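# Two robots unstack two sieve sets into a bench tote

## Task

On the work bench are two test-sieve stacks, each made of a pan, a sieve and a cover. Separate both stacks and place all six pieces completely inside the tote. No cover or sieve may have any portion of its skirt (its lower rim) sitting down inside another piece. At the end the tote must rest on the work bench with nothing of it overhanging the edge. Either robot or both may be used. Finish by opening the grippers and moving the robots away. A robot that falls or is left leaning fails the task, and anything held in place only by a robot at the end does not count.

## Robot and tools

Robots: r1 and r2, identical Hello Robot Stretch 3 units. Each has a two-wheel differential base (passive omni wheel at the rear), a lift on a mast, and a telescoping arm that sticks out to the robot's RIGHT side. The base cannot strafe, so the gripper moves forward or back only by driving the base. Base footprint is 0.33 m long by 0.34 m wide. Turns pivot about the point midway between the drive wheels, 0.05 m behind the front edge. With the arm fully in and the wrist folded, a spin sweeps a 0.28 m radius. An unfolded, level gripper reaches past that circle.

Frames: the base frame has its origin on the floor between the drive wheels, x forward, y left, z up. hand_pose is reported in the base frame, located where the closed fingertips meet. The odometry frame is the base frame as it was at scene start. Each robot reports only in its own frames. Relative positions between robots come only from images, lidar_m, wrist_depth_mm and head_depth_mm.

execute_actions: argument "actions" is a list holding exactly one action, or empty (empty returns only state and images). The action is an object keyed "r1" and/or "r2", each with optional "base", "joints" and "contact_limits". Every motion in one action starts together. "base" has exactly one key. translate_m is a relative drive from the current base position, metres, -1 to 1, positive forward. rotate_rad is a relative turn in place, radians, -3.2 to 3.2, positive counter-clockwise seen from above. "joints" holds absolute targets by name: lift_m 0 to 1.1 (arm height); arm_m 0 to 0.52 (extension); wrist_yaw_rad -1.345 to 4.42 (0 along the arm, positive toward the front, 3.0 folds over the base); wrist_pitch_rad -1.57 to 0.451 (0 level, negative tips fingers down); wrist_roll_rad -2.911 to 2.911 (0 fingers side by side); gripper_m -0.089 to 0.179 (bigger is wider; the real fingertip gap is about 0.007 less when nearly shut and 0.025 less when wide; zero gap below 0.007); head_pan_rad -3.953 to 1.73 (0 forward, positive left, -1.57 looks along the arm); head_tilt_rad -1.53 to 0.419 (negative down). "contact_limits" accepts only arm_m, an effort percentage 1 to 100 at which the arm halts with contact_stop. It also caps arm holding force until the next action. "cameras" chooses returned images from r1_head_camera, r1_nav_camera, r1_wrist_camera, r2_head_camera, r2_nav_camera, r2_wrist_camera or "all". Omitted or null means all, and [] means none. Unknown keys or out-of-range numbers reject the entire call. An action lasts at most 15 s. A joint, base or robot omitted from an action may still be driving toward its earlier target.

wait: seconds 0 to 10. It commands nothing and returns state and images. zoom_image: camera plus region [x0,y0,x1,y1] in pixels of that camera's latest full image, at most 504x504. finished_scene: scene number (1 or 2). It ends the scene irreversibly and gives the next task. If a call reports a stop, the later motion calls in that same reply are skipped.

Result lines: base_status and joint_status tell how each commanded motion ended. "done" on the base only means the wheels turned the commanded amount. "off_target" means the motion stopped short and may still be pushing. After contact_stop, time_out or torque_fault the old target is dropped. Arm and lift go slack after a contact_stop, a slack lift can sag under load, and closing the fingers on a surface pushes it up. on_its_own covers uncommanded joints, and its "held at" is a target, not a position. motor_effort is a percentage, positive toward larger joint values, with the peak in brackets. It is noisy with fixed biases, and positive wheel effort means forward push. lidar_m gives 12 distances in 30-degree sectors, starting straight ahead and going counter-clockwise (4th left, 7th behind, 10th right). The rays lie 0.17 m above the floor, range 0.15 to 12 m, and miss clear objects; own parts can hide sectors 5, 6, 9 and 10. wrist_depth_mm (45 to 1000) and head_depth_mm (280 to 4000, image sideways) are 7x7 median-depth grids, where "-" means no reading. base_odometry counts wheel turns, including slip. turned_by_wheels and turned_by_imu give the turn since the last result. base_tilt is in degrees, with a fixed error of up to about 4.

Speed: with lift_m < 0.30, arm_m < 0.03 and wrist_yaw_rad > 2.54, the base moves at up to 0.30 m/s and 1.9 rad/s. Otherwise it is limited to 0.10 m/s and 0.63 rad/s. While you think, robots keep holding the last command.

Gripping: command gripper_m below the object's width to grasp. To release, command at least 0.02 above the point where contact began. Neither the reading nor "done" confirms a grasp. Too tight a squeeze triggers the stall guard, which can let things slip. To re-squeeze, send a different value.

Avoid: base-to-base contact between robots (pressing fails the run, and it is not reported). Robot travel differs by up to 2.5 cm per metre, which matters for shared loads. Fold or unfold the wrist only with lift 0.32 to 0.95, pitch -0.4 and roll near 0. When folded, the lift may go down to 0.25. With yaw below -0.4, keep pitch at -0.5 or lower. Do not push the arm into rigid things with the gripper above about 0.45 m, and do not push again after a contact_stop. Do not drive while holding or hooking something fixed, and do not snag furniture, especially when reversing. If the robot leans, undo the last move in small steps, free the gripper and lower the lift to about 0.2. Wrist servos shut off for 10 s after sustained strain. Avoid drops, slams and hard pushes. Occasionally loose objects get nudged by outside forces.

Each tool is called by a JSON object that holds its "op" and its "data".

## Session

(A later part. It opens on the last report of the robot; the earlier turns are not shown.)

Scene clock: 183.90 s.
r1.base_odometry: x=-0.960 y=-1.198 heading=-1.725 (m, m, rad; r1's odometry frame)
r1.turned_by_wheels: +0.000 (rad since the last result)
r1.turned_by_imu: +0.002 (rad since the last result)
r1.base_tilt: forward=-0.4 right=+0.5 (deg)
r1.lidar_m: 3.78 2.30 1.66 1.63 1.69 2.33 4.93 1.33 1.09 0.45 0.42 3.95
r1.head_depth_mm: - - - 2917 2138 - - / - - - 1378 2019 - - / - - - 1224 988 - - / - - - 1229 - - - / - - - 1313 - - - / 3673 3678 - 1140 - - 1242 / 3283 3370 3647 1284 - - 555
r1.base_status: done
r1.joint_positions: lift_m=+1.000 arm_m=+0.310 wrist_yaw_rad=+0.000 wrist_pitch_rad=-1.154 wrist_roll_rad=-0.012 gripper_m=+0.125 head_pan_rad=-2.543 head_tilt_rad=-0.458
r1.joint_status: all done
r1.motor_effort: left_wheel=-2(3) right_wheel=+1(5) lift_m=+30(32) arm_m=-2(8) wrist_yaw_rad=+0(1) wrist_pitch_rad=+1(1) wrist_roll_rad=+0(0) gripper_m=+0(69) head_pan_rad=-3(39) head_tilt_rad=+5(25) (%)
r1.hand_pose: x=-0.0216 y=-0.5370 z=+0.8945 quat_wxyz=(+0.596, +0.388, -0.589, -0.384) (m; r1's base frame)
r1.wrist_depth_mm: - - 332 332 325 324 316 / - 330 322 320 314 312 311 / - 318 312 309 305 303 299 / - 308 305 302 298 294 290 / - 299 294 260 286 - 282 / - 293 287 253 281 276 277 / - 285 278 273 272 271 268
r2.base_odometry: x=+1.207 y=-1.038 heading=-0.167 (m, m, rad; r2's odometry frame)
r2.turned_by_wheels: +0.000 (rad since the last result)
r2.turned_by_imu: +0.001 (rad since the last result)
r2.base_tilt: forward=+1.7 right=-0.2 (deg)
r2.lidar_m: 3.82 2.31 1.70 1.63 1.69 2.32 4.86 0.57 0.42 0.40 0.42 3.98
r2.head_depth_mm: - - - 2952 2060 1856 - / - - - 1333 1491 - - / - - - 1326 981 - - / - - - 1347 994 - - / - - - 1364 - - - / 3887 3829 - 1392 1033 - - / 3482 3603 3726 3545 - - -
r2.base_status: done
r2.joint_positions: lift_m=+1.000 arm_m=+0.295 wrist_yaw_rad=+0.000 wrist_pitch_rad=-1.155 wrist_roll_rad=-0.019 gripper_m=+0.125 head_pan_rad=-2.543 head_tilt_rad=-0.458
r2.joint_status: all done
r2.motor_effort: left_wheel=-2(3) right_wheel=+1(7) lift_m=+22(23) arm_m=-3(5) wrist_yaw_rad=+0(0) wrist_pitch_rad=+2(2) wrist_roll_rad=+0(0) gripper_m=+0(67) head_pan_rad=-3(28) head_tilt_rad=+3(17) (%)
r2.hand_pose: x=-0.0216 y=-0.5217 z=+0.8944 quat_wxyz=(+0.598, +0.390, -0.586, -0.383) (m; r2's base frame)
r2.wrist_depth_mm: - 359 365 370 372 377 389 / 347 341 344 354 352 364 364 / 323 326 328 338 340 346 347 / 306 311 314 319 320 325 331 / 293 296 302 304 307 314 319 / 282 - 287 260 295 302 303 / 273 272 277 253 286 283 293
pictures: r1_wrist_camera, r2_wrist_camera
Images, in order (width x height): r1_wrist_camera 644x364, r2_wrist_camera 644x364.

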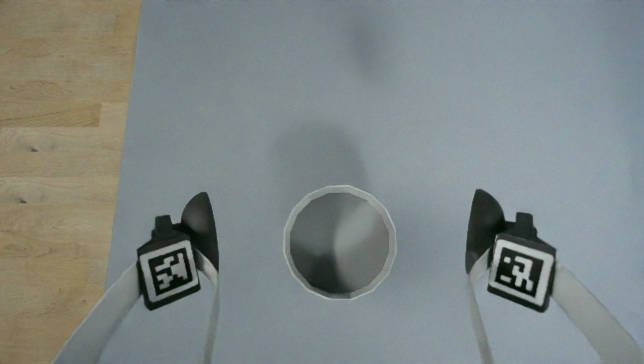

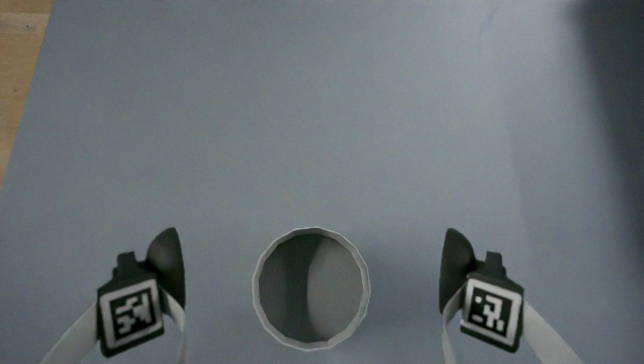

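{"op": "execute_actions", "data": {"actions": [{"r1":{"joints":{"lift_m":0.898}},"r2":{"joints":{"lift_m":0.898}}}], "cameras": ["r1_wrist_camera","r2_wrist_camera"]}}

{"op": "execute_actions", "data": {"actions": [{"r1":{"joints":{"gripper_m":0.06}},"r2":{"joints":{"gripper_m":0.06}}}], "cameras": []}}

{"op": "execute_actions", "data": {"actions": [{"r1":{"joints":{"lift_m":0.93}},"r2":{"joints":{"lift_m":0.93}}}], "cameras": ["r1_head_camera","r1_wrist_camera","r2_head_camera","r2_wrist_camera"]}}

{"op": "zoom_image", "data": {"camera": "r1_head_camera", "region": [330, 300, 420, 380]}}

{"op": "zoom_image", "data": {"camera": "r2_head_camera", "region": [355, 285, 445, 365]}}

Scene clock: 198.47 s.
r1.base_odometry: x=-0.960 y=-1.198 heading=-1.725 (m, m, rad; r1's odometry frame)
r1.turned_by_wheels: +0.000 (rad since the last result)
r1.turned_by_imu: +0.001 (rad since the last result)
r1.base_tilt: forward=-0.6 right=+0.4 (deg)
r1.lidar_m: 3.78 2.30 1.66 1.63 1.69 2.33 4.94 1.33 1.09 0.45 0.42 3.95
r1.head_depth_mm: - - - 2936 2056 1590 1295 / - - - 1381 1839 1586 1290 / - - - 1222 1830 1593 1335 / - - - 1229 895 1607 1373 / - - - 1223 865 737 - / 3598 3788 - 1103 824 687 - / 3275 3389 3564 1143 833 716 -
r1.base_status: not commanded
r1.joint_positions: lift_m=+0.898 arm_m=+0.310 wrist_yaw_rad=+0.000 wrist_pitch_rad=-1.154 wrist_roll_rad=-0.012 gripper_m=+0.125 head_pan_rad=-2.543 head_tilt_rad=-0.458
r1.joint_status: all done
r1.motor_effort: left_wheel=-2(2) right_wheel=+1(1) lift_m=+22(27) arm_m=-2(1) wrist_yaw_rad=+0(0) wrist_pitch_rad=+1(1) wrist_roll_rad=+1(0) gripper_m=+0(0) head_pan_rad=-4(3) head_tilt_rad=+4(3) (%)
r1.hand_pose: x=-0.0216 y=-0.5370 z=+0.7929 quat_wxyz=(+0.596, +0.388, -0.589, -0.384) (m; r1's base frame)
r1.wrist_depth_mm: 228 223 222 218 216 213 211 / 218 216 213 211 207 206 204 / 212 210 205 203 202 200 197 / 203 202 202 164 162 194 192 / 199 199 192 159 158 - 187 / 192 192 188 155 154 182 182 / 188 185 183 179 179 178 177
r2.base_odometry: x=+1.207 y=-1.038 heading=-0.167 (m, m, rad; r2's odometry frame)
r2.turned_by_wheels: +0.000 (rad since the last result)
r2.turned_by_imu: +0.001 (rad since the last result)
r2.base_tilt: forward=+1.7 right=-0.2 (deg)
r2.lidar_m: 3.85 2.32 1.70 1.63 1.69 2.33 4.86 0.57 0.42 0.40 0.42 4.00
r2.head_depth_mm: - - - 2970 2060 1676 1427 / - - - 1334 1505 1705 1383 / - - - 1342 981 1729 1399 / - - - 1354 953 789 1459 / - - - 1379 902 738 1411 / 3910 - - 1382 964 739 637 / 3444 3614 3786 3457 960 749 -
r2.base_status: not commanded
r2.joint_positions: lift_m=+0.898 arm_m=+0.295 wrist_yaw_rad=+0.000 wrist_pitch_rad=-1.155 wrist_roll_rad=-0.019 gripper_m=+0.125 head_pan_rad=-2.543 head_tilt_rad=-0.458
r2.joint_status: all done
r2.motor_effort: left_wheel=-1(1) right_wheel=+1(1) lift_m=+18(19) arm_m=-3(4) wrist_yaw_rad=+0(0) wrist_pitch_rad=+2(2) wrist_roll_rad=+0(0) gripper_m=+0(0) head_pan_rad=-3(3) head_tilt_rad=+3(2) (%)
r2.hand_pose: x=-0.0216 y=-0.5217 z=+0.7927 quat_wxyz=(+0.598, +0.390, -0.586, -0.383) (m; r2's base frame)
r2.wrist_depth_mm: 236 237 242 244 249 252 255 / 222 227 228 232 233 238 242 / 213 216 218 221 223 227 231 / 204 206 209 210 214 216 221 / 195 199 195 167 204 207 210 / 187 - 160 161 161 200 201 / 180 182 155 154 185 188 193
pictures: r1_wrist_camera, r2_wrist_camera
Images, in order (width x height): r1_wrist_camera 644x364, r2_wrist_camera 644x364.

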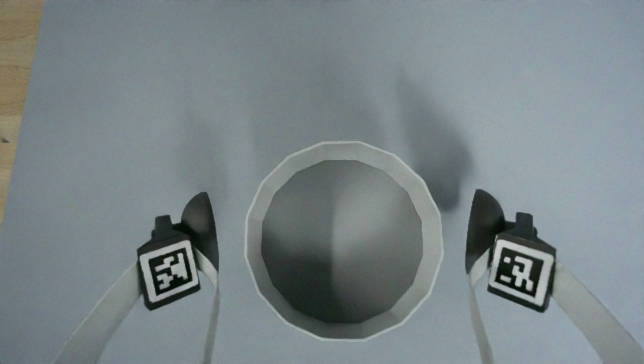

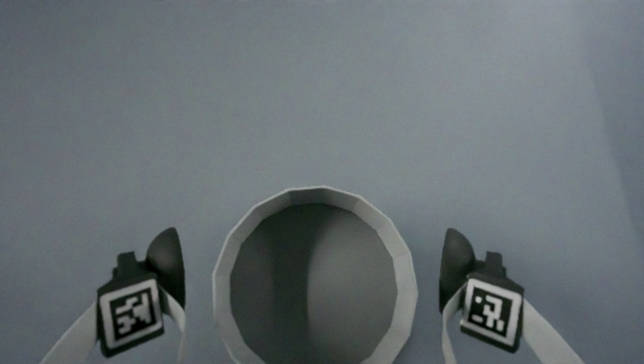

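Scene clock: 199.60 s.
r1.base_odometry: x=-0.960 y=-1.198 heading=-1.725 (m, m, rad; r1's odometry frame)
r1.turned_by_wheels: +0.000 (rad since the last result)
r1.turned_by_imu: +0.000 (rad since the last result)
r1.base_tilt: forward=-0.4 right=+0.7 (deg)
r1.lidar_m: 3.80 2.30 1.66 1.63 1.70 2.33 4.94 1.33 1.09 0.45 0.42 3.96
r1.head_depth_mm: - - - 2928 2055 1605 1292 / - - - 1384 1844 1589 1295 / - - - 1228 1839 1601 1337 / - - - 1233 893 1590 1368 / - - - 1225 861 736 - / 3564 3727 3952 1101 819 686 - / 3266 3384 3685 1141 834 716 -
r1.base_status: not commanded
r1.joint_positions: lift_m=+0.898 arm_m=+0.310 wrist_yaw_rad=+0.000 wrist_pitch_rad=-1.154 wrist_roll_rad=-0.012 gripper_m=+0.061 head_pan_rad=-2.543 head_tilt_rad=-0.458
r1.joint_status: all done
r1.motor_effort: left_wheel=-2(2) right_wheel=+1(2) lift_m=+21(22) arm_m=-2(2) wrist_yaw_rad=+0(0) wrist_pitch_rad=+1(1) wrist_roll_rad=+0(0) gripper_m=-15(100) head_pan_rad=-3(3) head_tilt_rad=+4(4) (%)
r1.hand_pose: x=-0.0216 y=-0.5370 z=+0.7929 quat_wxyz=(+0.596, +0.388, -0.589, -0.384) (m; r1's base frame)
r1.wrist_depth_mm: 228 224 220 218 215 213 210 / 218 214 213 211 210 208 204 / 211 208 207 205 202 200 198 / 205 204 200 161 160 195 192 / 199 196 157 158 155 189 187 / 192 192 187 154 153 182 183 / 187 185 184 151 180 178 176
r2.base_odometry: x=+1.207 y=-1.038 heading=-0.167 (m, m, rad; r2's odometry frame)
r2.turned_by_wheels: +0.000 (rad since the last result)
r2.turned_by_imu: +0.000 (rad since the last result)
r2.base_tilt: forward=+1.7 right=-0.2 (deg)
r2.lidar_m: 3.84 2.32 1.70 1.63 1.69 2.32 4.85 0.57 0.42 0.40 0.42 4.01
r2.head_depth_mm: - - - 3015 2069 1684 1415 / - - - 1321 1506 1696 1396 / - - - 1343 987 1710 1407 / - - - 1352 952 787 1451 / - - - 1360 903 740 1410 / 3887 3967 - 1381 958 745 639 / 3498 3618 3769 3409 957 751 -
r2.base_status: not commanded
r2.joint_positions: lift_m=+0.898 arm_m=+0.295 wrist_yaw_rad=+0.000 wrist_pitch_rad=-1.156 wrist_roll_rad=-0.019 gripper_m=+0.061 head_pan_rad=-2.543 head_tilt_rad=-0.458
r2.joint_status: all done
r2.motor_effort: left_wheel=-1(1) right_wheel=+1(1) lift_m=+18(18) arm_m=-4(4) wrist_yaw_rad=+1(0) wrist_pitch_rad=+2(2) wrist_roll_rad=+0(0) gripper_m=-15(99) head_pan_rad=-3(3) head_tilt_rad=+3(2) (%)
r2.hand_pose: x=-0.0216 y=-0.5215 z=+0.7926 quat_wxyz=(+0.598, +0.390, -0.586, -0.383) (m; r2's base frame)
r2.wrist_depth_mm: 235 237 240 244 249 250 256 / 223 225 228 232 234 238 241 / 214 216 217 221 224 226 230 / 203 205 208 211 213 216 220 / 196 198 163 164 204 206 209 / 187 189 157 159 158 199 200 / 181 182 154 153 156 190 192
pictures: none
No camera images: the call's "cameras" was empty. Leave "cameras" out to get every camera's image.

Scene clock: 200.70 s.
r1.base_odometry: x=-0.960 y=-1.198 heading=-1.725 (m, m, rad; r1's odometry frame)
r1.turned_by_wheels: +0.000 (rad since the last result)
r1.turned_by_imu: +0.000 (rad since the last result)
r1.base_tilt: forward=-0.2 right=+0.6 (deg)
r1.lidar_m: 3.78 2.30 1.66 1.63 1.69 2.33 4.94 1.33 1.09 0.45 0.42 3.93
r1.head_depth_mm: - - - 2937 2058 1584 1291 / - - - 1378 1829 1599 1368 / - - - 1212 1857 1593 1407 / - - - 1225 900 1602 - / - - - 1234 864 733 - / 3630 3819 3937 1107 819 715 - / 3228 3383 3599 1143 844 - -
r1.base_status: not commanded
r1.joint_positions: lift_m=+0.930 arm_m=+0.310 wrist_yaw_rad=+0.000 wrist_pitch_rad=-1.154 wrist_roll_rad=-0.012 gripper_m=+0.061 head_pan_rad=-2.543 head_tilt_rad=-0.458
r1.joint_status: all done
r1.motor_effort: left_wheel=-2(2) right_wheel=+1(2) lift_m=+32(29) arm_m=-1(2) wrist_yaw_rad=+0(0) wrist_pitch_rad=+1(1) wrist_roll_rad=+0(0) gripper_m=-16(16) head_pan_rad=-3(4) head_tilt_rad=+4(3) (%)
r1.hand_pose: x=-0.0216 y=-0.5368 z=+0.8244 quat_wxyz=(+0.596, +0.388, -0.589, -0.384) (m; r1's base frame)
r1.wrist_depth_mm: - 260 253 252 248 248 244 / - 249 247 245 244 239 237 / - 241 239 237 234 232 230 / - 234 233 162 160 225 222 / 233 229 154 157 155 220 218 / 225 222 215 152 151 212 210 / 219 214 214 150 207 206 205
r2.base_odometry: x=+1.207 y=-1.038 heading=-0.167 (m, m, rad; r2's odometry frame)
r2.turned_by_wheels: +0.000 (rad since the last result)
r2.turned_by_imu: +0.000 (rad since the last result)
r2.base_tilt: forward=+1.6 right=-0.2 (deg)
r2.lidar_m: 3.84 2.33 1.70 1.63 1.70 2.32 4.85 0.57 0.42 0.40 0.42 3.99
r2.head_depth_mm: - - - 3015 2056 1681 1423 / - - - 1317 1488 1700 1387 / - - - 1333 982 1706 1429 / - - - 1357 951 787 1512 / - - - 1367 903 741 - / 3821 - - 1376 964 769 - / 3513 3521 3713 3389 960 779 -
r2.base_status: not commanded
r2.joint_positions: lift_m=+0.930 arm_m=+0.295 wrist_yaw_rad=+0.000 wrist_pitch_rad=-1.157 wrist_roll_rad=-0.019 gripper_m=+0.061 head_pan_rad=-2.543 head_tilt_rad=-0.458
r2.joint_status: all done
r2.motor_effort: left_wheel=-1(1) right_wheel=+1(1) lift_m=+23(23) arm_m=-4(2) wrist_yaw_rad=+0(0) wrist_pitch_rad=+3(3) wrist_roll_rad=+0(0) gripper_m=-15(15) head_pan_rad=-3(3) head_tilt_rad=+3(3) (%)
r2.hand_pose: x=-0.0216 y=-0.5211 z=+0.8242 quat_wxyz=(+0.598, +0.391, -0.586, -0.383) (m; r2's base frame)
r2.wrist_depth_mm: 272 276 278 283 287 289 295 / 260 262 262 267 272 275 279 / 246 250 256 254 260 262 265 / 235 238 241 244 248 252 253 / 226 230 164 165 236 238 244 / 217 218 157 159 158 229 231 / 210 209 154 153 156 220 223
pictures: r1_head_camera (sideways: a quarter turn clockwise sets it upright), r1_wrist_camera, r2_head_camera (sideways: a quarter turn clockwise sets it upright), r2_wrist_camera
Images, in order (width x height): r1_head_camera 896x504, r1_wrist_camera 644x364, r2_head_camera 896x504, r2_wrist_camera 644x364.

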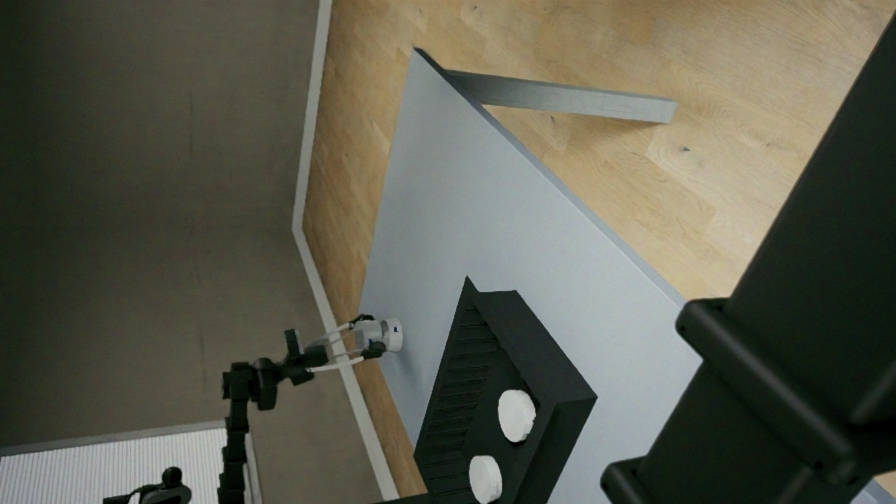

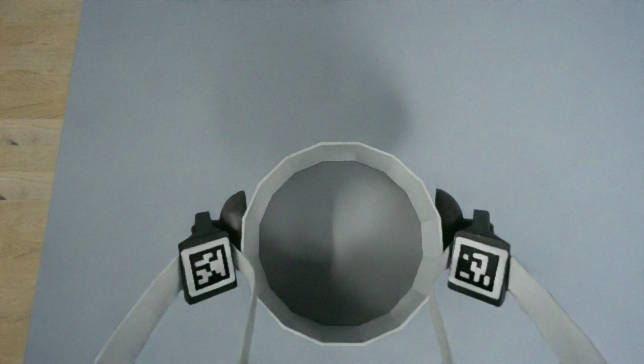

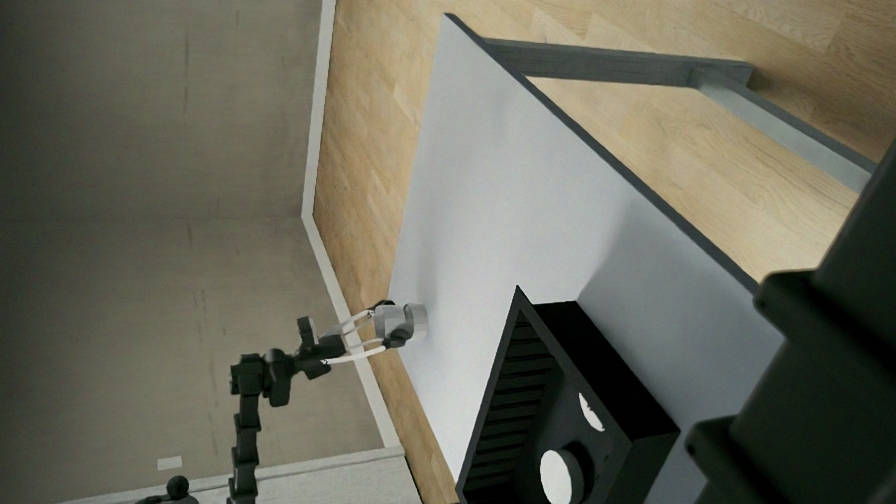

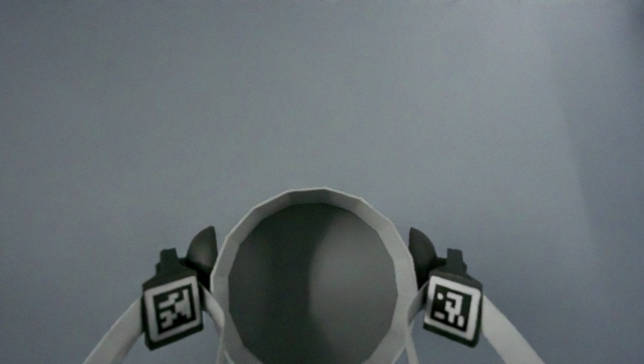

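Region (330, 300, 420, 380) of r1_head_camera's 896x504 image, scaled by 5.600, with more detail than that image has.

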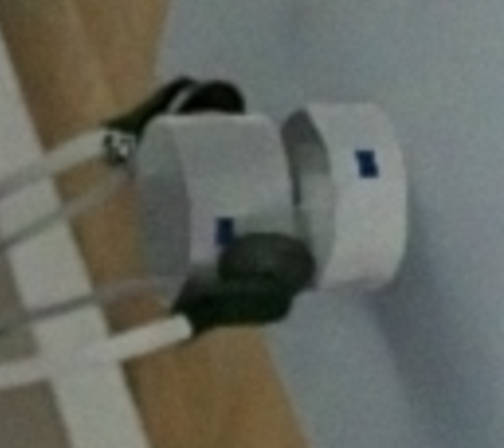

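Region (355, 285, 445, 365) of r2_head_camera's 896x504 image, scaled by 5.600, with more detail than that image has.

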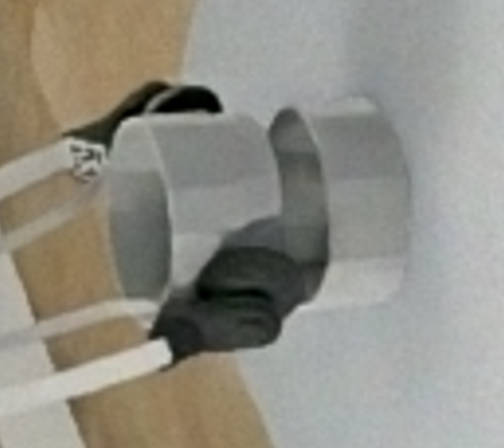

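{"op": "execute_actions", "data": {"actions": [{"r1":{"base":{"translate_m":-0.565},"joints":{"arm_m":0.40,"lift_m":1.03}},"r2":{"base":{"translate_m":-0.49},"joints":{"arm_m":0.478,"lift_m":1.03}}}], "cameras": []}}

{"op": "execute_actions", "data": {"actions": [{"r1":{"joints":{"lift_m":0.925,"head_pan_rad":-1.75,"head_tilt_rad":-0.75}},"r2":{"joints":{"lift_m":0.925,"head_pan_rad":-1.75,"head_tilt_rad":-0.75}}}], "cameras": ["r1_head_camera","r1_wrist_camera","r2_head_camera","r2_wrist_camera"]}}

Scene clock: 215.30 s.
r1.base_odometry: x=-0.873 y=-0.640 heading=-1.725 (m, m, rad; r1's odometry frame)
r1.turned_by_wheels: +0.000 (rad since the last result)
r1.turned_by_imu: +0.003 (rad since the last result)
r1.base_tilt: forward=-0.4 right=+0.6 (deg)
r1.lidar_m: 4.35 2.28 1.69 1.63 1.70 2.34 4.39 0.81 1.09 1.05 1.09 0.79
r1.head_depth_mm: 3677 - - 3115 - - - / 3905 - - 3373 - - - / - - - 3348 - - 1229 / - - - - - - 1270 / - - - - - - 1309 / 3606 3831 - - - 623 1274 / 3208 3417 3570 - - 624 571
r1.base_status: done
r1.joint_positions: lift_m=+1.030 arm_m=+0.400 wrist_yaw_rad=+0.000 wrist_pitch_rad=-1.155 wrist_roll_rad=-0.012 gripper_m=+0.061 head_pan_rad=-2.543 head_tilt_rad=-0.458
r1.joint_status: all done
r1.motor_effort: left_wheel=-2(7) right_wheel=+1(2) lift_m=+31(32) arm_m=+2(3) wrist_yaw_rad=+0(1) wrist_pitch_rad=+1(1) wrist_roll_rad=+0(0) gripper_m=-15(15) head_pan_rad=-3(3) head_tilt_rad=+4(3) (%)
r1.hand_pose: x=-0.0216 y=-0.6262 z=+0.9243 quat_wxyz=(+0.596, +0.388, -0.589, -0.384) (m; r1's base frame)
r1.wrist_depth_mm: 376 370 358 358 352 295 348 / 362 358 349 346 339 271 340 / 351 341 332 314 335 272 327 / 337 335 322 161 161 250 321 / 333 323 155 157 155 232 312 / 320 318 277 153 152 233 302 / 311 228 231 151 217 218 294
r2.base_odometry: x=+0.723 y=-0.957 heading=-0.167 (m, m, rad; r2's odometry frame)
r2.turned_by_wheels: +0.000 (rad since the last result)
r2.turned_by_imu: +0.005 (rad since the last result)
r2.base_tilt: forward=+1.6 right=-0.2 (deg)
r2.lidar_m: 4.32 2.32 1.70 1.63 1.70 2.32 4.37 0.57 0.42 0.40 0.42 0.57
r2.head_depth_mm: 3908 - - 3233 - - - / - - - 3231 - - - / - - - 3422 - - - / - - - 3565 - - - / - - - - - - 1362 / 3846 3952 - - - - 605 / 3459 3634 3716 3897 - - 592
r2.base_status: done
r2.joint_positions: lift_m=+1.030 arm_m=+0.478 wrist_yaw_rad=+0.000 wrist_pitch_rad=-1.158 wrist_roll_rad=-0.019 gripper_m=+0.061 head_pan_rad=-2.543 head_tilt_rad=-0.458
r2.joint_status: all done
r2.motor_effort: left_wheel=-1(5) right_wheel=+2(4) lift_m=+23(26) arm_m=+3(3) wrist_yaw_rad=+0(0) wrist_pitch_rad=+3(3) wrist_roll_rad=+0(0) gripper_m=-15(15) head_pan_rad=-3(3) head_tilt_rad=+2(3) (%)
r2.hand_pose: x=-0.0216 y=-0.7033 z=+0.9241 quat_wxyz=(+0.598, +0.391, -0.586, -0.384) (m; r2's base frame)
r2.wrist_depth_mm: 386 388 323 191 321 415 424 / 373 361 371 382 373 391 399 / 356 289 361 363 366 372 385 / 338 286 340 324 349 280 364 / 322 260 163 165 307 279 347 / 309 232 157 160 158 243 331 / 299 258 153 154 157 268 317
pictures: none
No camera images: the call's "cameras" was empty. Leave "cameras" out to get every camera's image.

Scene clock: 217.10 s.
r1.base_odometry: x=-0.873 y=-0.640 heading=-1.725 (m, m, rad; r1's odometry frame)
r1.turned_by_wheels: +0.000 (rad since the last result)
r1.turned_by_imu: +0.000 (rad since the last result)
r1.base_tilt: forward=-0.5 right=+0.7 (deg)
r1.lidar_m: 4.34 2.28 1.69 1.63 1.70 2.33 4.38 0.81 1.08 1.05 1.09 0.79
r1.head_depth_mm: 2889 3124 997 - - 1249 1128 / 2815 3128 1095 - 650 1302 1127 / 2750 3062 - 752 652 1300 1132 / 2730 - 918 714 634 1312 1141 / 2619 - - 712 636 1316 1140 / 790 2912 935 712 636 1284 1130 / 1172 2887 983 738 638 1256 1131
r1.base_status: not commanded
r1.joint_positions: lift_m=+0.925 arm_m=+0.400 wrist_yaw_rad=+0.000 wrist_pitch_rad=-1.155 wrist_roll_rad=-0.012 gripper_m=+0.061 head_pan_rad=-1.757 head_tilt_rad=-0.740
r1.joint_status: all done
r1.motor_effort: left_wheel=-2(2) right_wheel=+1(1) lift_m=+22(29) arm_m=+3(3) wrist_yaw_rad=+0(0) wrist_pitch_rad=+2(1) wrist_roll_rad=+0(0) gripper_m=-16(15) head_pan_rad=+3(39) head_tilt_rad=-6(26) (%)
r1.hand_pose: x=-0.0216 y=-0.6262 z=+0.8197 quat_wxyz=(+0.596, +0.388, -0.589, -0.384) (m; r1's base frame)
r1.wrist_depth_mm: 155 198 246 244 241 229 149 / 150 198 239 213 233 230 150 / 146 198 231 206 224 222 151 / 142 196 226 162 160 215 150 / 141 196 154 157 154 208 151 / 143 182 209 152 152 204 152 / 140 189 207 150 193 199 140
r2.base_odometry: x=+0.723 y=-0.957 heading=-0.167 (m, m, rad; r2's odometry frame)
r2.turned_by_wheels: +0.000 (rad since the last result)
r2.turned_by_imu: +0.000 (rad since the last result)
r2.base_tilt: forward=+1.6 right=-0.2 (deg)
r2.lidar_m: 4.33 2.32 1.70 1.63 1.70 2.33 4.38 0.57 0.42 0.40 0.42 0.57
r2.head_depth_mm: 2932 3162 1072 - - 1350 1152 / 2900 3168 - - 660 1332 1145 / 2850 3153 970 753 673 1334 1215 / 2849 - 977 821 674 1316 1217 / 2683 - 963 768 679 616 1221 / 807 2984 976 786 683 606 1226 / 2598 2987 1090 820 688 598 1236
r2.base_status: not commanded
r2.joint_positions: lift_m=+0.925 arm_m=+0.478 wrist_yaw_rad=+0.000 wrist_pitch_rad=-1.158 wrist_roll_rad=-0.019 gripper_m=+0.061 head_pan_rad=-1.757 head_tilt_rad=-0.740
r2.joint_status: all done
r2.motor_effort: left_wheel=-1(1) right_wheel=+1(2) lift_m=+18(20) arm_m=+4(2) wrist_yaw_rad=+0(0) wrist_pitch_rad=+3(3) wrist_roll_rad=+0(0) gripper_m=-15(15) head_pan_rad=+2(29) head_tilt_rad=-3(18) (%)
r2.hand_pose: x=-0.0216 y=-0.7033 z=+0.8194 quat_wxyz=(+0.598, +0.391, -0.586, -0.384) (m; r2's base frame)
r2.wrist_depth_mm: 162 221 267 191 274 226 180 / 156 222 254 260 263 227 169 / 153 223 242 223 250 225 162 / 153 221 233 211 236 226 153 / 152 217 163 165 226 226 154 / 155 206 157 159 159 211 155 / 153 200 153 154 157 206 154
pictures: r1_head_camera (sideways: a quarter turn clockwise sets it upright), r1_wrist_camera, r2_head_camera (sideways: a quarter turn clockwise sets it upright), r2_wrist_camera
Images, in order (width x height): r1_head_camera 896x504, r1_wrist_camera 644x364, r2_head_camera 896x504, r2_wrist_camera 644x364.

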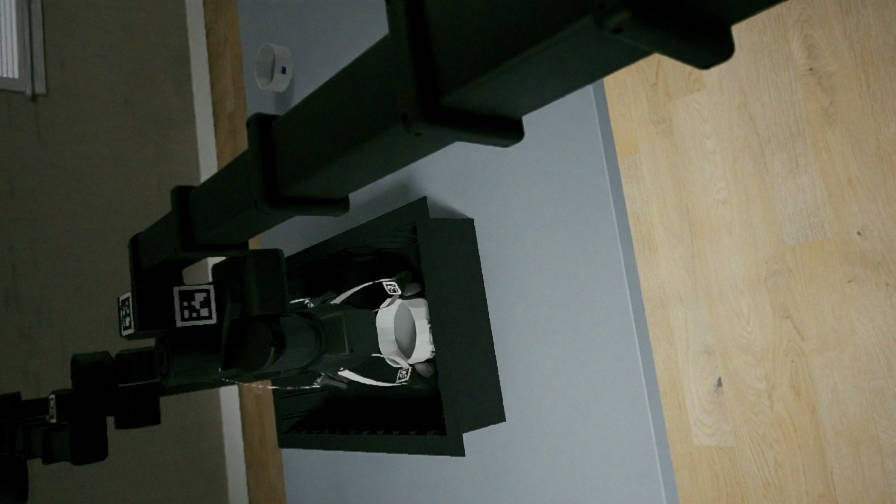

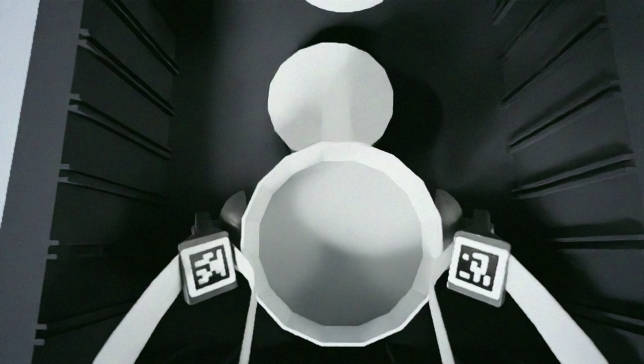

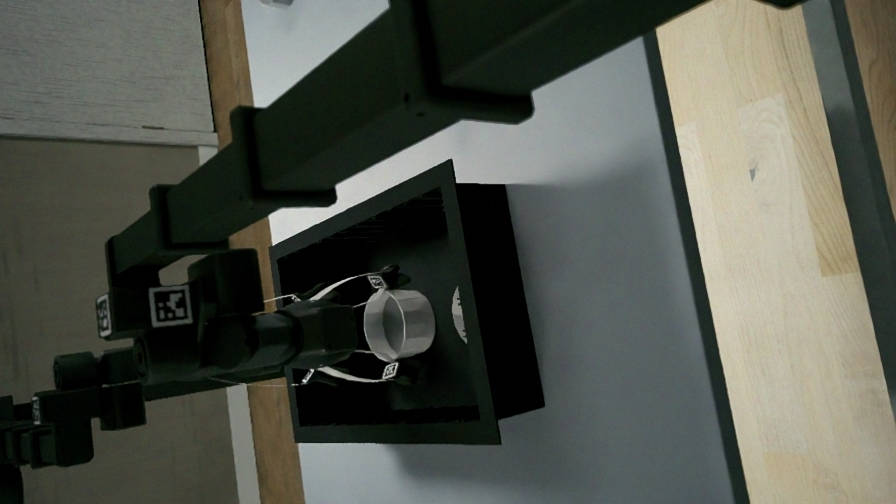

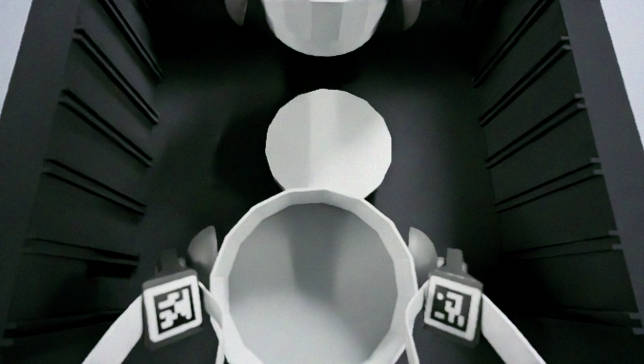

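{"op": "execute_actions", "data": {"actions": [{"r1":{"joints":{"lift_m":0.89}},"r2":{"joints":{"lift_m":0.89}}}], "cameras": []}}

{"op": "execute_actions", "data": {"actions": [{"r1":{"joints":{"gripper_m":0.11}},"r2":{"joints":{"gripper_m":0.11}}}], "cameras": ["r1_wrist_camera","r2_wrist_camera"]}}

{"op": "execute_actions", "data": {"actions": [{"r1":{"joints":{"lift_m":1.0}},"r2":{"joints":{"lift_m":1.0}}}], "cameras": ["r1_wrist_camera","r2_wrist_camera"]}}

{"op": "execute_actions", "data": {"actions": [{"r1":{"base":{"translate_m":0.565},"joints":{"arm_m":0.307,"gripper_m":0.125}},"r2":{"base":{"translate_m":0.49},"joints":{"arm_m":0.291,"gripper_m":0.125}}}], "cameras": ["r1_wrist_camera","r2_wrist_camera"]}}

Scene clock: 233.80 s.
r1.base_odometry: x=-0.873 y=-0.640 heading=-1.725 (m, m, rad; r1's odometry frame)
r1.turned_by_wheels: +0.000 (rad since the last result)
r1.turned_by_imu: +0.001 (rad since the last result)
r1.base_tilt: forward=-0.4 right=+0.6 (deg)
r1.lidar_m: 4.36 2.28 1.69 1.64 1.69 2.33 4.38 0.81 1.09 1.05 1.09 0.79
r1.head_depth_mm: 2850 3136 1002 800 - - 1108 / 2817 3094 1051 - - 1308 1137 / 2764 3093 - 743 651 1316 1127 / 2706 2950 895 715 636 1306 1131 / 2636 2848 - 711 634 1316 1137 / 1264 1559 943 709 637 1288 1136 / 1206 2888 981 760 640 1253 1139
r1.base_status: not commanded
r1.joint_positions: lift_m=+0.890 arm_m=+0.400 wrist_yaw_rad=+0.000 wrist_pitch_rad=-1.155 wrist_roll_rad=-0.012 gripper_m=+0.061 head_pan_rad=-1.757 head_tilt_rad=-0.740
r1.joint_status: all done
r1.motor_effort: left_wheel=-2(2) right_wheel=+1(1) lift_m=+22(21) arm_m=+2(2) wrist_yaw_rad=+0(1) wrist_pitch_rad=+2(1) wrist_roll_rad=+0(0) gripper_m=-16(15) head_pan_rad=+4(3) head_tilt_rad=-5(4) (%)
r1.hand_pose: x=-0.0216 y=-0.6262 z=+0.7847 quat_wxyz=(+0.596, +0.388, -0.589, -0.384) (m; r1's base frame)
r1.wrist_depth_mm: 142 199 208 182 203 198 150 / 144 197 199 177 194 195 149 / 143 193 195 170 190 189 151 / 142 189 190 161 161 183 151 / 141 183 155 158 155 178 151 / 143 178 176 153 152 171 152 / 141 173 174 150 168 168 140
r2.base_odometry: x=+0.723 y=-0.957 heading=-0.167 (m, m, rad; r2's odometry frame)
r2.turned_by_wheels: +0.000 (rad since the last result)
r2.turned_by_imu: +0.001 (rad since the last result)
r2.base_tilt: forward=+1.6 right=-0.2 (deg)
r2.lidar_m: 4.32 2.31 1.69 1.64 1.70 2.33 4.36 0.57 0.42 0.40 0.42 0.57
r2.head_depth_mm: 2964 3158 1028 855 - 1335 1149 / 2876 3227 1078 - 637 1335 1149 / 2843 3121 - 739 672 1340 1220 / 2824 3016 946 777 677 1308 1209 / 2770 2957 - 788 679 618 1222 / 1291 1606 976 790 685 606 1226 / 1243 2992 1091 820 691 597 1240
r2.base_status: not commanded
r2.joint_positions: lift_m=+0.890 arm_m=+0.478 wrist_yaw_rad=+0.000 wrist_pitch_rad=-1.158 wrist_roll_rad=-0.019 gripper_m=+0.061 head_pan_rad=-1.757 head_tilt_rad=-0.740
r2.joint_status: all done
r2.motor_effort: left_wheel=-1(1) right_wheel=+2(2) lift_m=+18(18) arm_m=+3(4) wrist_yaw_rad=+0(1) wrist_pitch_rad=+3(3) wrist_roll_rad=+0(0) gripper_m=-15(15) head_pan_rad=+2(2) head_tilt_rad=-3(4) (%)
r2.hand_pose: x=-0.0216 y=-0.7033 z=+0.7844 quat_wxyz=(+0.598, +0.391, -0.586, -0.384) (m; r2's base frame)
r2.wrist_depth_mm: 152 220 225 190 231 227 155 / 152 210 215 193 222 218 154 / 154 201 205 184 208 210 155 / 153 193 195 176 200 202 154 / 153 186 164 165 193 194 154 / 156 177 156 159 158 188 155 / 153 171 153 154 157 179 155
pictures: none
No camera images: the call's "cameras" was empty. Leave "cameras" out to get every camera's image.

Scene clock: 234.80 s.
r1.base_odometry: x=-0.873 y=-0.640 heading=-1.725 (m, m, rad; r1's odometry frame)
r1.turned_by_wheels: +0.000 (rad since the last result)
r1.turned_by_imu: +0.000 (rad since the last result)
r1.base_tilt: forward=-0.4 right=+0.5 (deg)
r1.lidar_m: 4.35 2.28 1.69 1.63 1.70 2.33 4.38 0.81 1.08 1.05 1.09 0.79
r1.head_depth_mm: 2882 3137 1001 799 - - 1106 / 2835 3094 1047 - - 1306 1125 / 2750 3092 - 742 651 1301 1136 / 2713 2982 894 714 634 1306 1127 / 2646 2883 - 709 635 1309 1134 / 1261 1538 946 709 638 1288 1139 / 1207 2852 977 761 638 1254 1135
r1.base_status: not commanded
r1.joint_positions: lift_m=+0.890 arm_m=+0.400 wrist_yaw_rad=+0.000 wrist_pitch_rad=-1.155 wrist_roll_rad=-0.012 gripper_m=+0.110 head_pan_rad=-1.757 head_tilt_rad=-0.740
r1.joint_status: all done
r1.motor_effort: left_wheel=-2(2) right_wheel=+1(1) lift_m=+22(23) arm_m=+2(2) wrist_yaw_rad=+0(0) wrist_pitch_rad=+1(2) wrist_roll_rad=+0(0) gripper_m=+0(91) head_pan_rad=+3(4) head_tilt_rad=-4(6) (%)
r1.hand_pose: x=-0.0216 y=-0.6262 z=+0.7847 quat_wxyz=(+0.596, +0.388, -0.589, -0.384) (m; r1's base frame)
r1.wrist_depth_mm: 143 200 208 182 203 200 149 / 145 198 200 175 194 195 150 / 143 194 195 171 190 189 150 / 142 189 190 168 169 184 151 / 141 183 166 164 162 179 150 / 143 174 177 158 159 172 145 / 139 174 173 170 169 169 140
r2.base_odometry: x=+0.723 y=-0.957 heading=-0.167 (m, m, rad; r2's odometry frame)
r2.turned_by_wheels: +0.000 (rad since the last result)
r2.turned_by_imu: +0.000 (rad since the last result)
r2.base_tilt: forward=+1.6 right=-0.1 (deg)
r2.lidar_m: 4.31 2.30 1.69 1.63 1.69 2.32 4.37 0.57 0.42 0.40 0.42 0.57
r2.head_depth_mm: 3004 3236 1029 862 - 1327 1141 / 2893 3139 1084 - 638 1326 1149 / 2839 3214 - 740 673 1341 1209 / 2794 3016 946 732 678 1314 1213 / 2751 2878 - 797 679 618 1230 / 1298 1602 977 774 686 605 1230 / 1243 2981 1095 820 688 597 1235
r2.base_status: not commanded
r2.joint_positions: lift_m=+0.890 arm_m=+0.478 wrist_yaw_rad=+0.000 wrist_pitch_rad=-1.158 wrist_roll_rad=-0.019 gripper_m=+0.110 head_pan_rad=-1.757 head_tilt_rad=-0.740
r2.joint_status: all done
r2.motor_effort: left_wheel=-1(1) right_wheel=+1(2) lift_m=+18(19) arm_m=+3(3) wrist_yaw_rad=+0(0) wrist_pitch_rad=+3(3) wrist_roll_rad=+0(0) gripper_m=-1(89) head_pan_rad=+2(1) head_tilt_rad=-2(3) (%)
r2.hand_pose: x=-0.0216 y=-0.7033 z=+0.7844 quat_wxyz=(+0.598, +0.391, -0.586, -0.384) (m; r2's base frame)
r2.wrist_depth_mm: 152 220 225 197 230 227 155 / 152 210 215 191 222 218 154 / 154 202 204 184 207 211 155 / 152 194 197 178 200 201 154 / 153 185 185 171 192 193 155 / 156 180 163 164 167 188 154 / 151 170 159 159 174 177 154
pictures: r1_wrist_camera, r2_wrist_camera
Images, in order (width x height): r1_wrist_camera 644x364, r2_wrist_camera 644x364.

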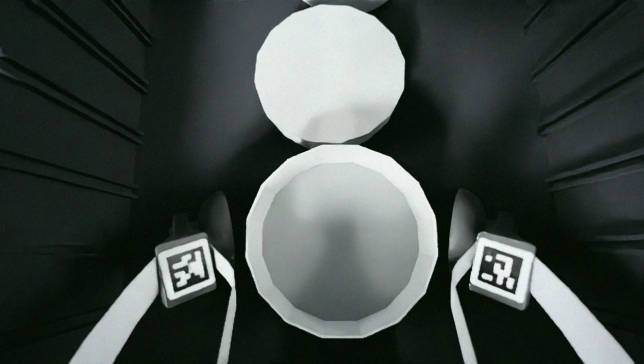

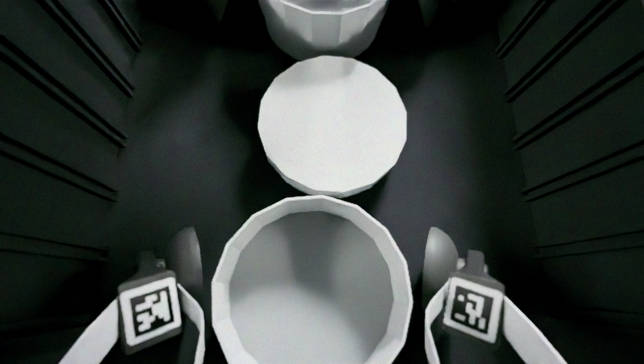

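Scene clock: 236.63 s.
r1.base_odometry: x=-0.873 y=-0.640 heading=-1.725 (m, m, rad; r1's odometry frame)
r1.turned_by_wheels: +0.000 (rad since the last result)
r1.turned_by_imu: +0.000 (rad since the last result)
r1.base_tilt: forward=-0.4 right=+0.5 (deg)
r1.lidar_m: 4.33 2.27 1.69 1.63 1.70 2.33 4.36 0.81 1.08 1.05 1.09 0.78
r1.head_depth_mm: 2848 - - 749 684 1307 1128 / 2725 - 929 778 667 1306 1129 / 2626 - 1007 779 651 1303 1131 / 2588 3124 949 715 633 1315 1134 / - - 900 710 636 1312 1137 / 671 2870 945 710 639 1291 1138 / 2534 2905 978 761 639 1266 1140
r1.base_status: not commanded
r1.joint_positions: lift_m=+1.000 arm_m=+0.400 wrist_yaw_rad=+0.000 wrist_pitch_rad=-1.155 wrist_roll_rad=-0.012 gripper_m=+0.110 head_pan_rad=-1.757 head_tilt_rad=-0.740
r1.joint_status: all done
r1.motor_effort: left_wheel=-2(2) right_wheel=+1(1) lift_m=+30(31) arm_m=+2(2) wrist_yaw_rad=+0(0) wrist_pitch_rad=+1(1) wrist_roll_rad=+0(0) gripper_m=+0(0) head_pan_rad=+3(4) head_tilt_rad=-5(4) (%)
r1.hand_pose: x=-0.0216 y=-0.6262 z=+0.8944 quat_wxyz=(+0.596, +0.388, -0.589, -0.384) (m; r1's base frame)
r1.wrist_depth_mm: 339 335 330 305 318 246 320 / 328 248 320 301 312 229 306 / 319 248 309 285 303 230 300 / 310 226 300 277 293 225 284 / 301 212 291 272 284 202 282 / 292 232 282 268 279 273 271 / 286 207 228 229 228 204 265
r2.base_odometry: x=+0.723 y=-0.957 heading=-0.167 (m, m, rad; r2's odometry frame)
r2.turned_by_wheels: +0.000 (rad since the last result)
r2.turned_by_imu: +0.000 (rad since the last result)
r2.base_tilt: forward=+1.6 right=-0.3 (deg)
r2.lidar_m: 4.32 2.31 1.69 1.63 1.70 2.33 4.36 0.57 0.42 0.40 0.42 0.57
r2.head_depth_mm: 2962 - - 786 665 1357 1165 / 2802 - 1004 817 671 1328 1147 / 2770 3232 1048 756 672 1345 1208 / - 3085 961 825 678 1308 1215 / - - 975 797 680 616 1229 / 773 3003 976 808 686 605 1226 / 2653 2960 1090 819 690 599 1233
r2.base_status: not commanded
r2.joint_positions: lift_m=+1.000 arm_m=+0.478 wrist_yaw_rad=+0.000 wrist_pitch_rad=-1.158 wrist_roll_rad=-0.019 gripper_m=+0.110 head_pan_rad=-1.757 head_tilt_rad=-0.740
r2.joint_status: all done
r2.motor_effort: left_wheel=-1(0) right_wheel=+2(2) lift_m=+23(23) arm_m=+3(3) wrist_yaw_rad=+0(0) wrist_pitch_rad=+3(3) wrist_roll_rad=+0(0) gripper_m=+0(0) head_pan_rad=+2(2) head_tilt_rad=-3(3) (%)
r2.hand_pose: x=-0.0216 y=-0.7035 z=+0.8942 quat_wxyz=(+0.598, +0.391, -0.586, -0.384) (m; r2's base frame)
r2.wrist_depth_mm: 354 287 335 322 324 376 387 / 338 263 342 327 351 278 363 / 321 239 326 317 333 260 346 / 308 237 311 292 319 240 330 / 296 213 299 281 303 228 317 / 282 201 284 271 292 211 301 / 271 236 275 262 280 225 289
pictures: r1_wrist_camera, r2_wrist_camera
Images, in order (width x height): r1_wrist_camera 644x364, r2_wrist_camera 644x364.

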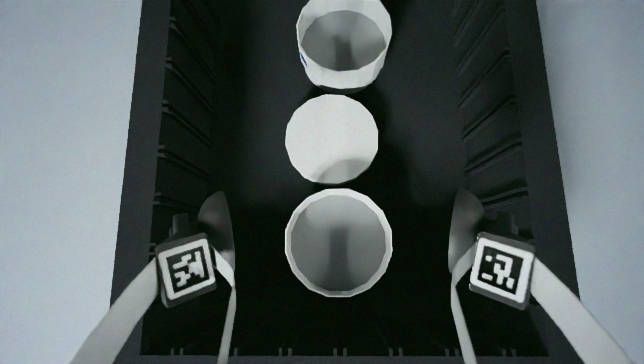

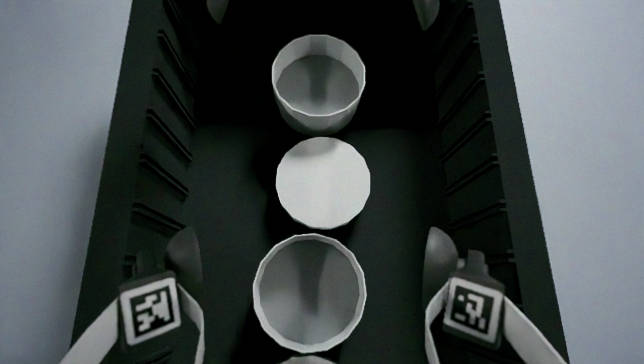

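Scene clock: 243.23 s.
r1.base_odometry: x=-0.960 y=-1.198 heading=-1.725 (m, m, rad; r1's odometry frame)
r1.turned_by_wheels: +0.000 (rad since the last result)
r1.turned_by_imu: +0.002 (rad since the last result)
r1.base_tilt: forward=-0.4 right=+0.7 (deg)
r1.lidar_m: 3.79 2.30 1.66 1.63 1.69 2.33 4.95 1.33 1.09 0.45 0.42 3.93
r1.head_depth_mm: 2843 - - 745 685 1305 1122 / 2793 - 960 777 669 1304 1125 / 2639 3122 1000 779 651 1306 1130 / 2580 - 1007 778 635 1317 1133 / 2537 - 900 779 635 1310 1137 / 2568 2921 1018 783 637 778 1096 / 2556 2883 2211 812 638 1256 1138
r1.base_status: done
r1.joint_positions: lift_m=+1.000 arm_m=+0.307 wrist_yaw_rad=+0.000 wrist_pitch_rad=-1.155 wrist_roll_rad=-0.012 gripper_m=+0.125 head_pan_rad=-1.757 head_tilt_rad=-0.740
r1.joint_status: all done
r1.motor_effort: left_wheel=-1(4) right_wheel=+1(7) lift_m=+30(31) arm_m=-2(4) wrist_yaw_rad=+0(0) wrist_pitch_rad=+1(2) wrist_roll_rad=+0(0) gripper_m=+1(68) head_pan_rad=+3(4) head_tilt_rad=-4(4) (%)
r1.hand_pose: x=-0.0216 y=-0.5336 z=+0.8944 quat_wxyz=(+0.596, +0.388, -0.589, -0.384) (m; r1's base frame)
r1.wrist_depth_mm: - - 330 331 325 323 318 / - 330 325 319 316 310 311 / - 317 315 308 307 304 302 / - 308 304 298 298 295 293 / - 301 296 290 288 - 283 / - 293 286 280 279 279 279 / - 281 278 276 273 270 267
r2.base_odometry: x=+1.207 y=-1.038 heading=-0.167 (m, m, rad; r2's odometry frame)
r2.turned_by_wheels: +0.000 (rad since the last result)
r2.turned_by_imu: +0.000 (rad since the last result)
r2.base_tilt: forward=+1.6 right=-0.2 (deg)
r2.lidar_m: 3.84 2.32 1.69 1.63 1.69 2.32 4.87 0.57 0.42 0.40 0.42 3.98
r2.head_depth_mm: 2950 - - 780 664 1359 1136 / 2887 - 999 815 670 1327 1166 / 2773 3185 1048 816 672 1335 1208 / - - 1061 804 670 1319 1214 / 2704 - - 820 666 617 1227 / 2688 3045 1084 852 686 606 1222 / 2656 2997 1096 846 689 598 778
r2.base_status: done
r2.joint_positions: lift_m=+1.000 arm_m=+0.291 wrist_yaw_rad=+0.000 wrist_pitch_rad=-1.157 wrist_roll_rad=-0.019 gripper_m=+0.125 head_pan_rad=-1.757 head_tilt_rad=-0.741
r2.joint_status: all done
r2.motor_effort: left_wheel=-1(2) right_wheel=+1(5) lift_m=+22(23) arm_m=-3(3) wrist_yaw_rad=+0(0) wrist_pitch_rad=+3(3) wrist_roll_rad=+0(0) gripper_m=+0(65) head_pan_rad=+2(2) head_tilt_rad=-3(3) (%)
r2.hand_pose: x=-0.0216 y=-0.5172 z=+0.8943 quat_wxyz=(+0.598, +0.390, -0.586, -0.383) (m; r2's base frame)
r2.wrist_depth_mm: - 356 366 370 376 374 382 / 342 343 347 350 356 361 365 / 322 328 327 334 340 344 350 / 310 311 315 318 321 327 330 / 296 299 301 304 310 314 317 / 284 - 286 290 297 303 305 / 275 272 278 279 283 285 289
pictures: r1_wrist_camera, r2_wrist_camera
Images, in order (width x height): r1_wrist_camera 644x364, r2_wrist_camera 644x364.

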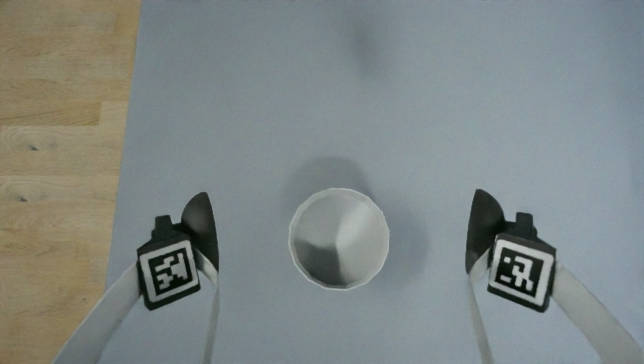

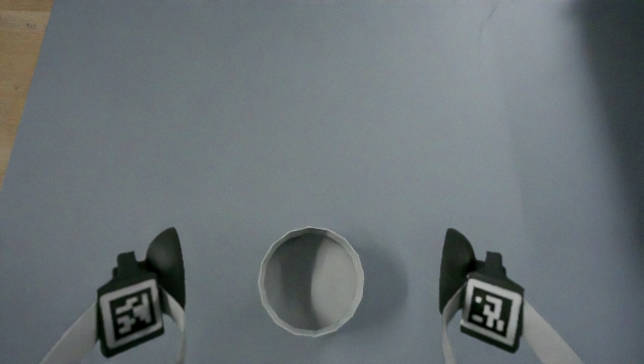

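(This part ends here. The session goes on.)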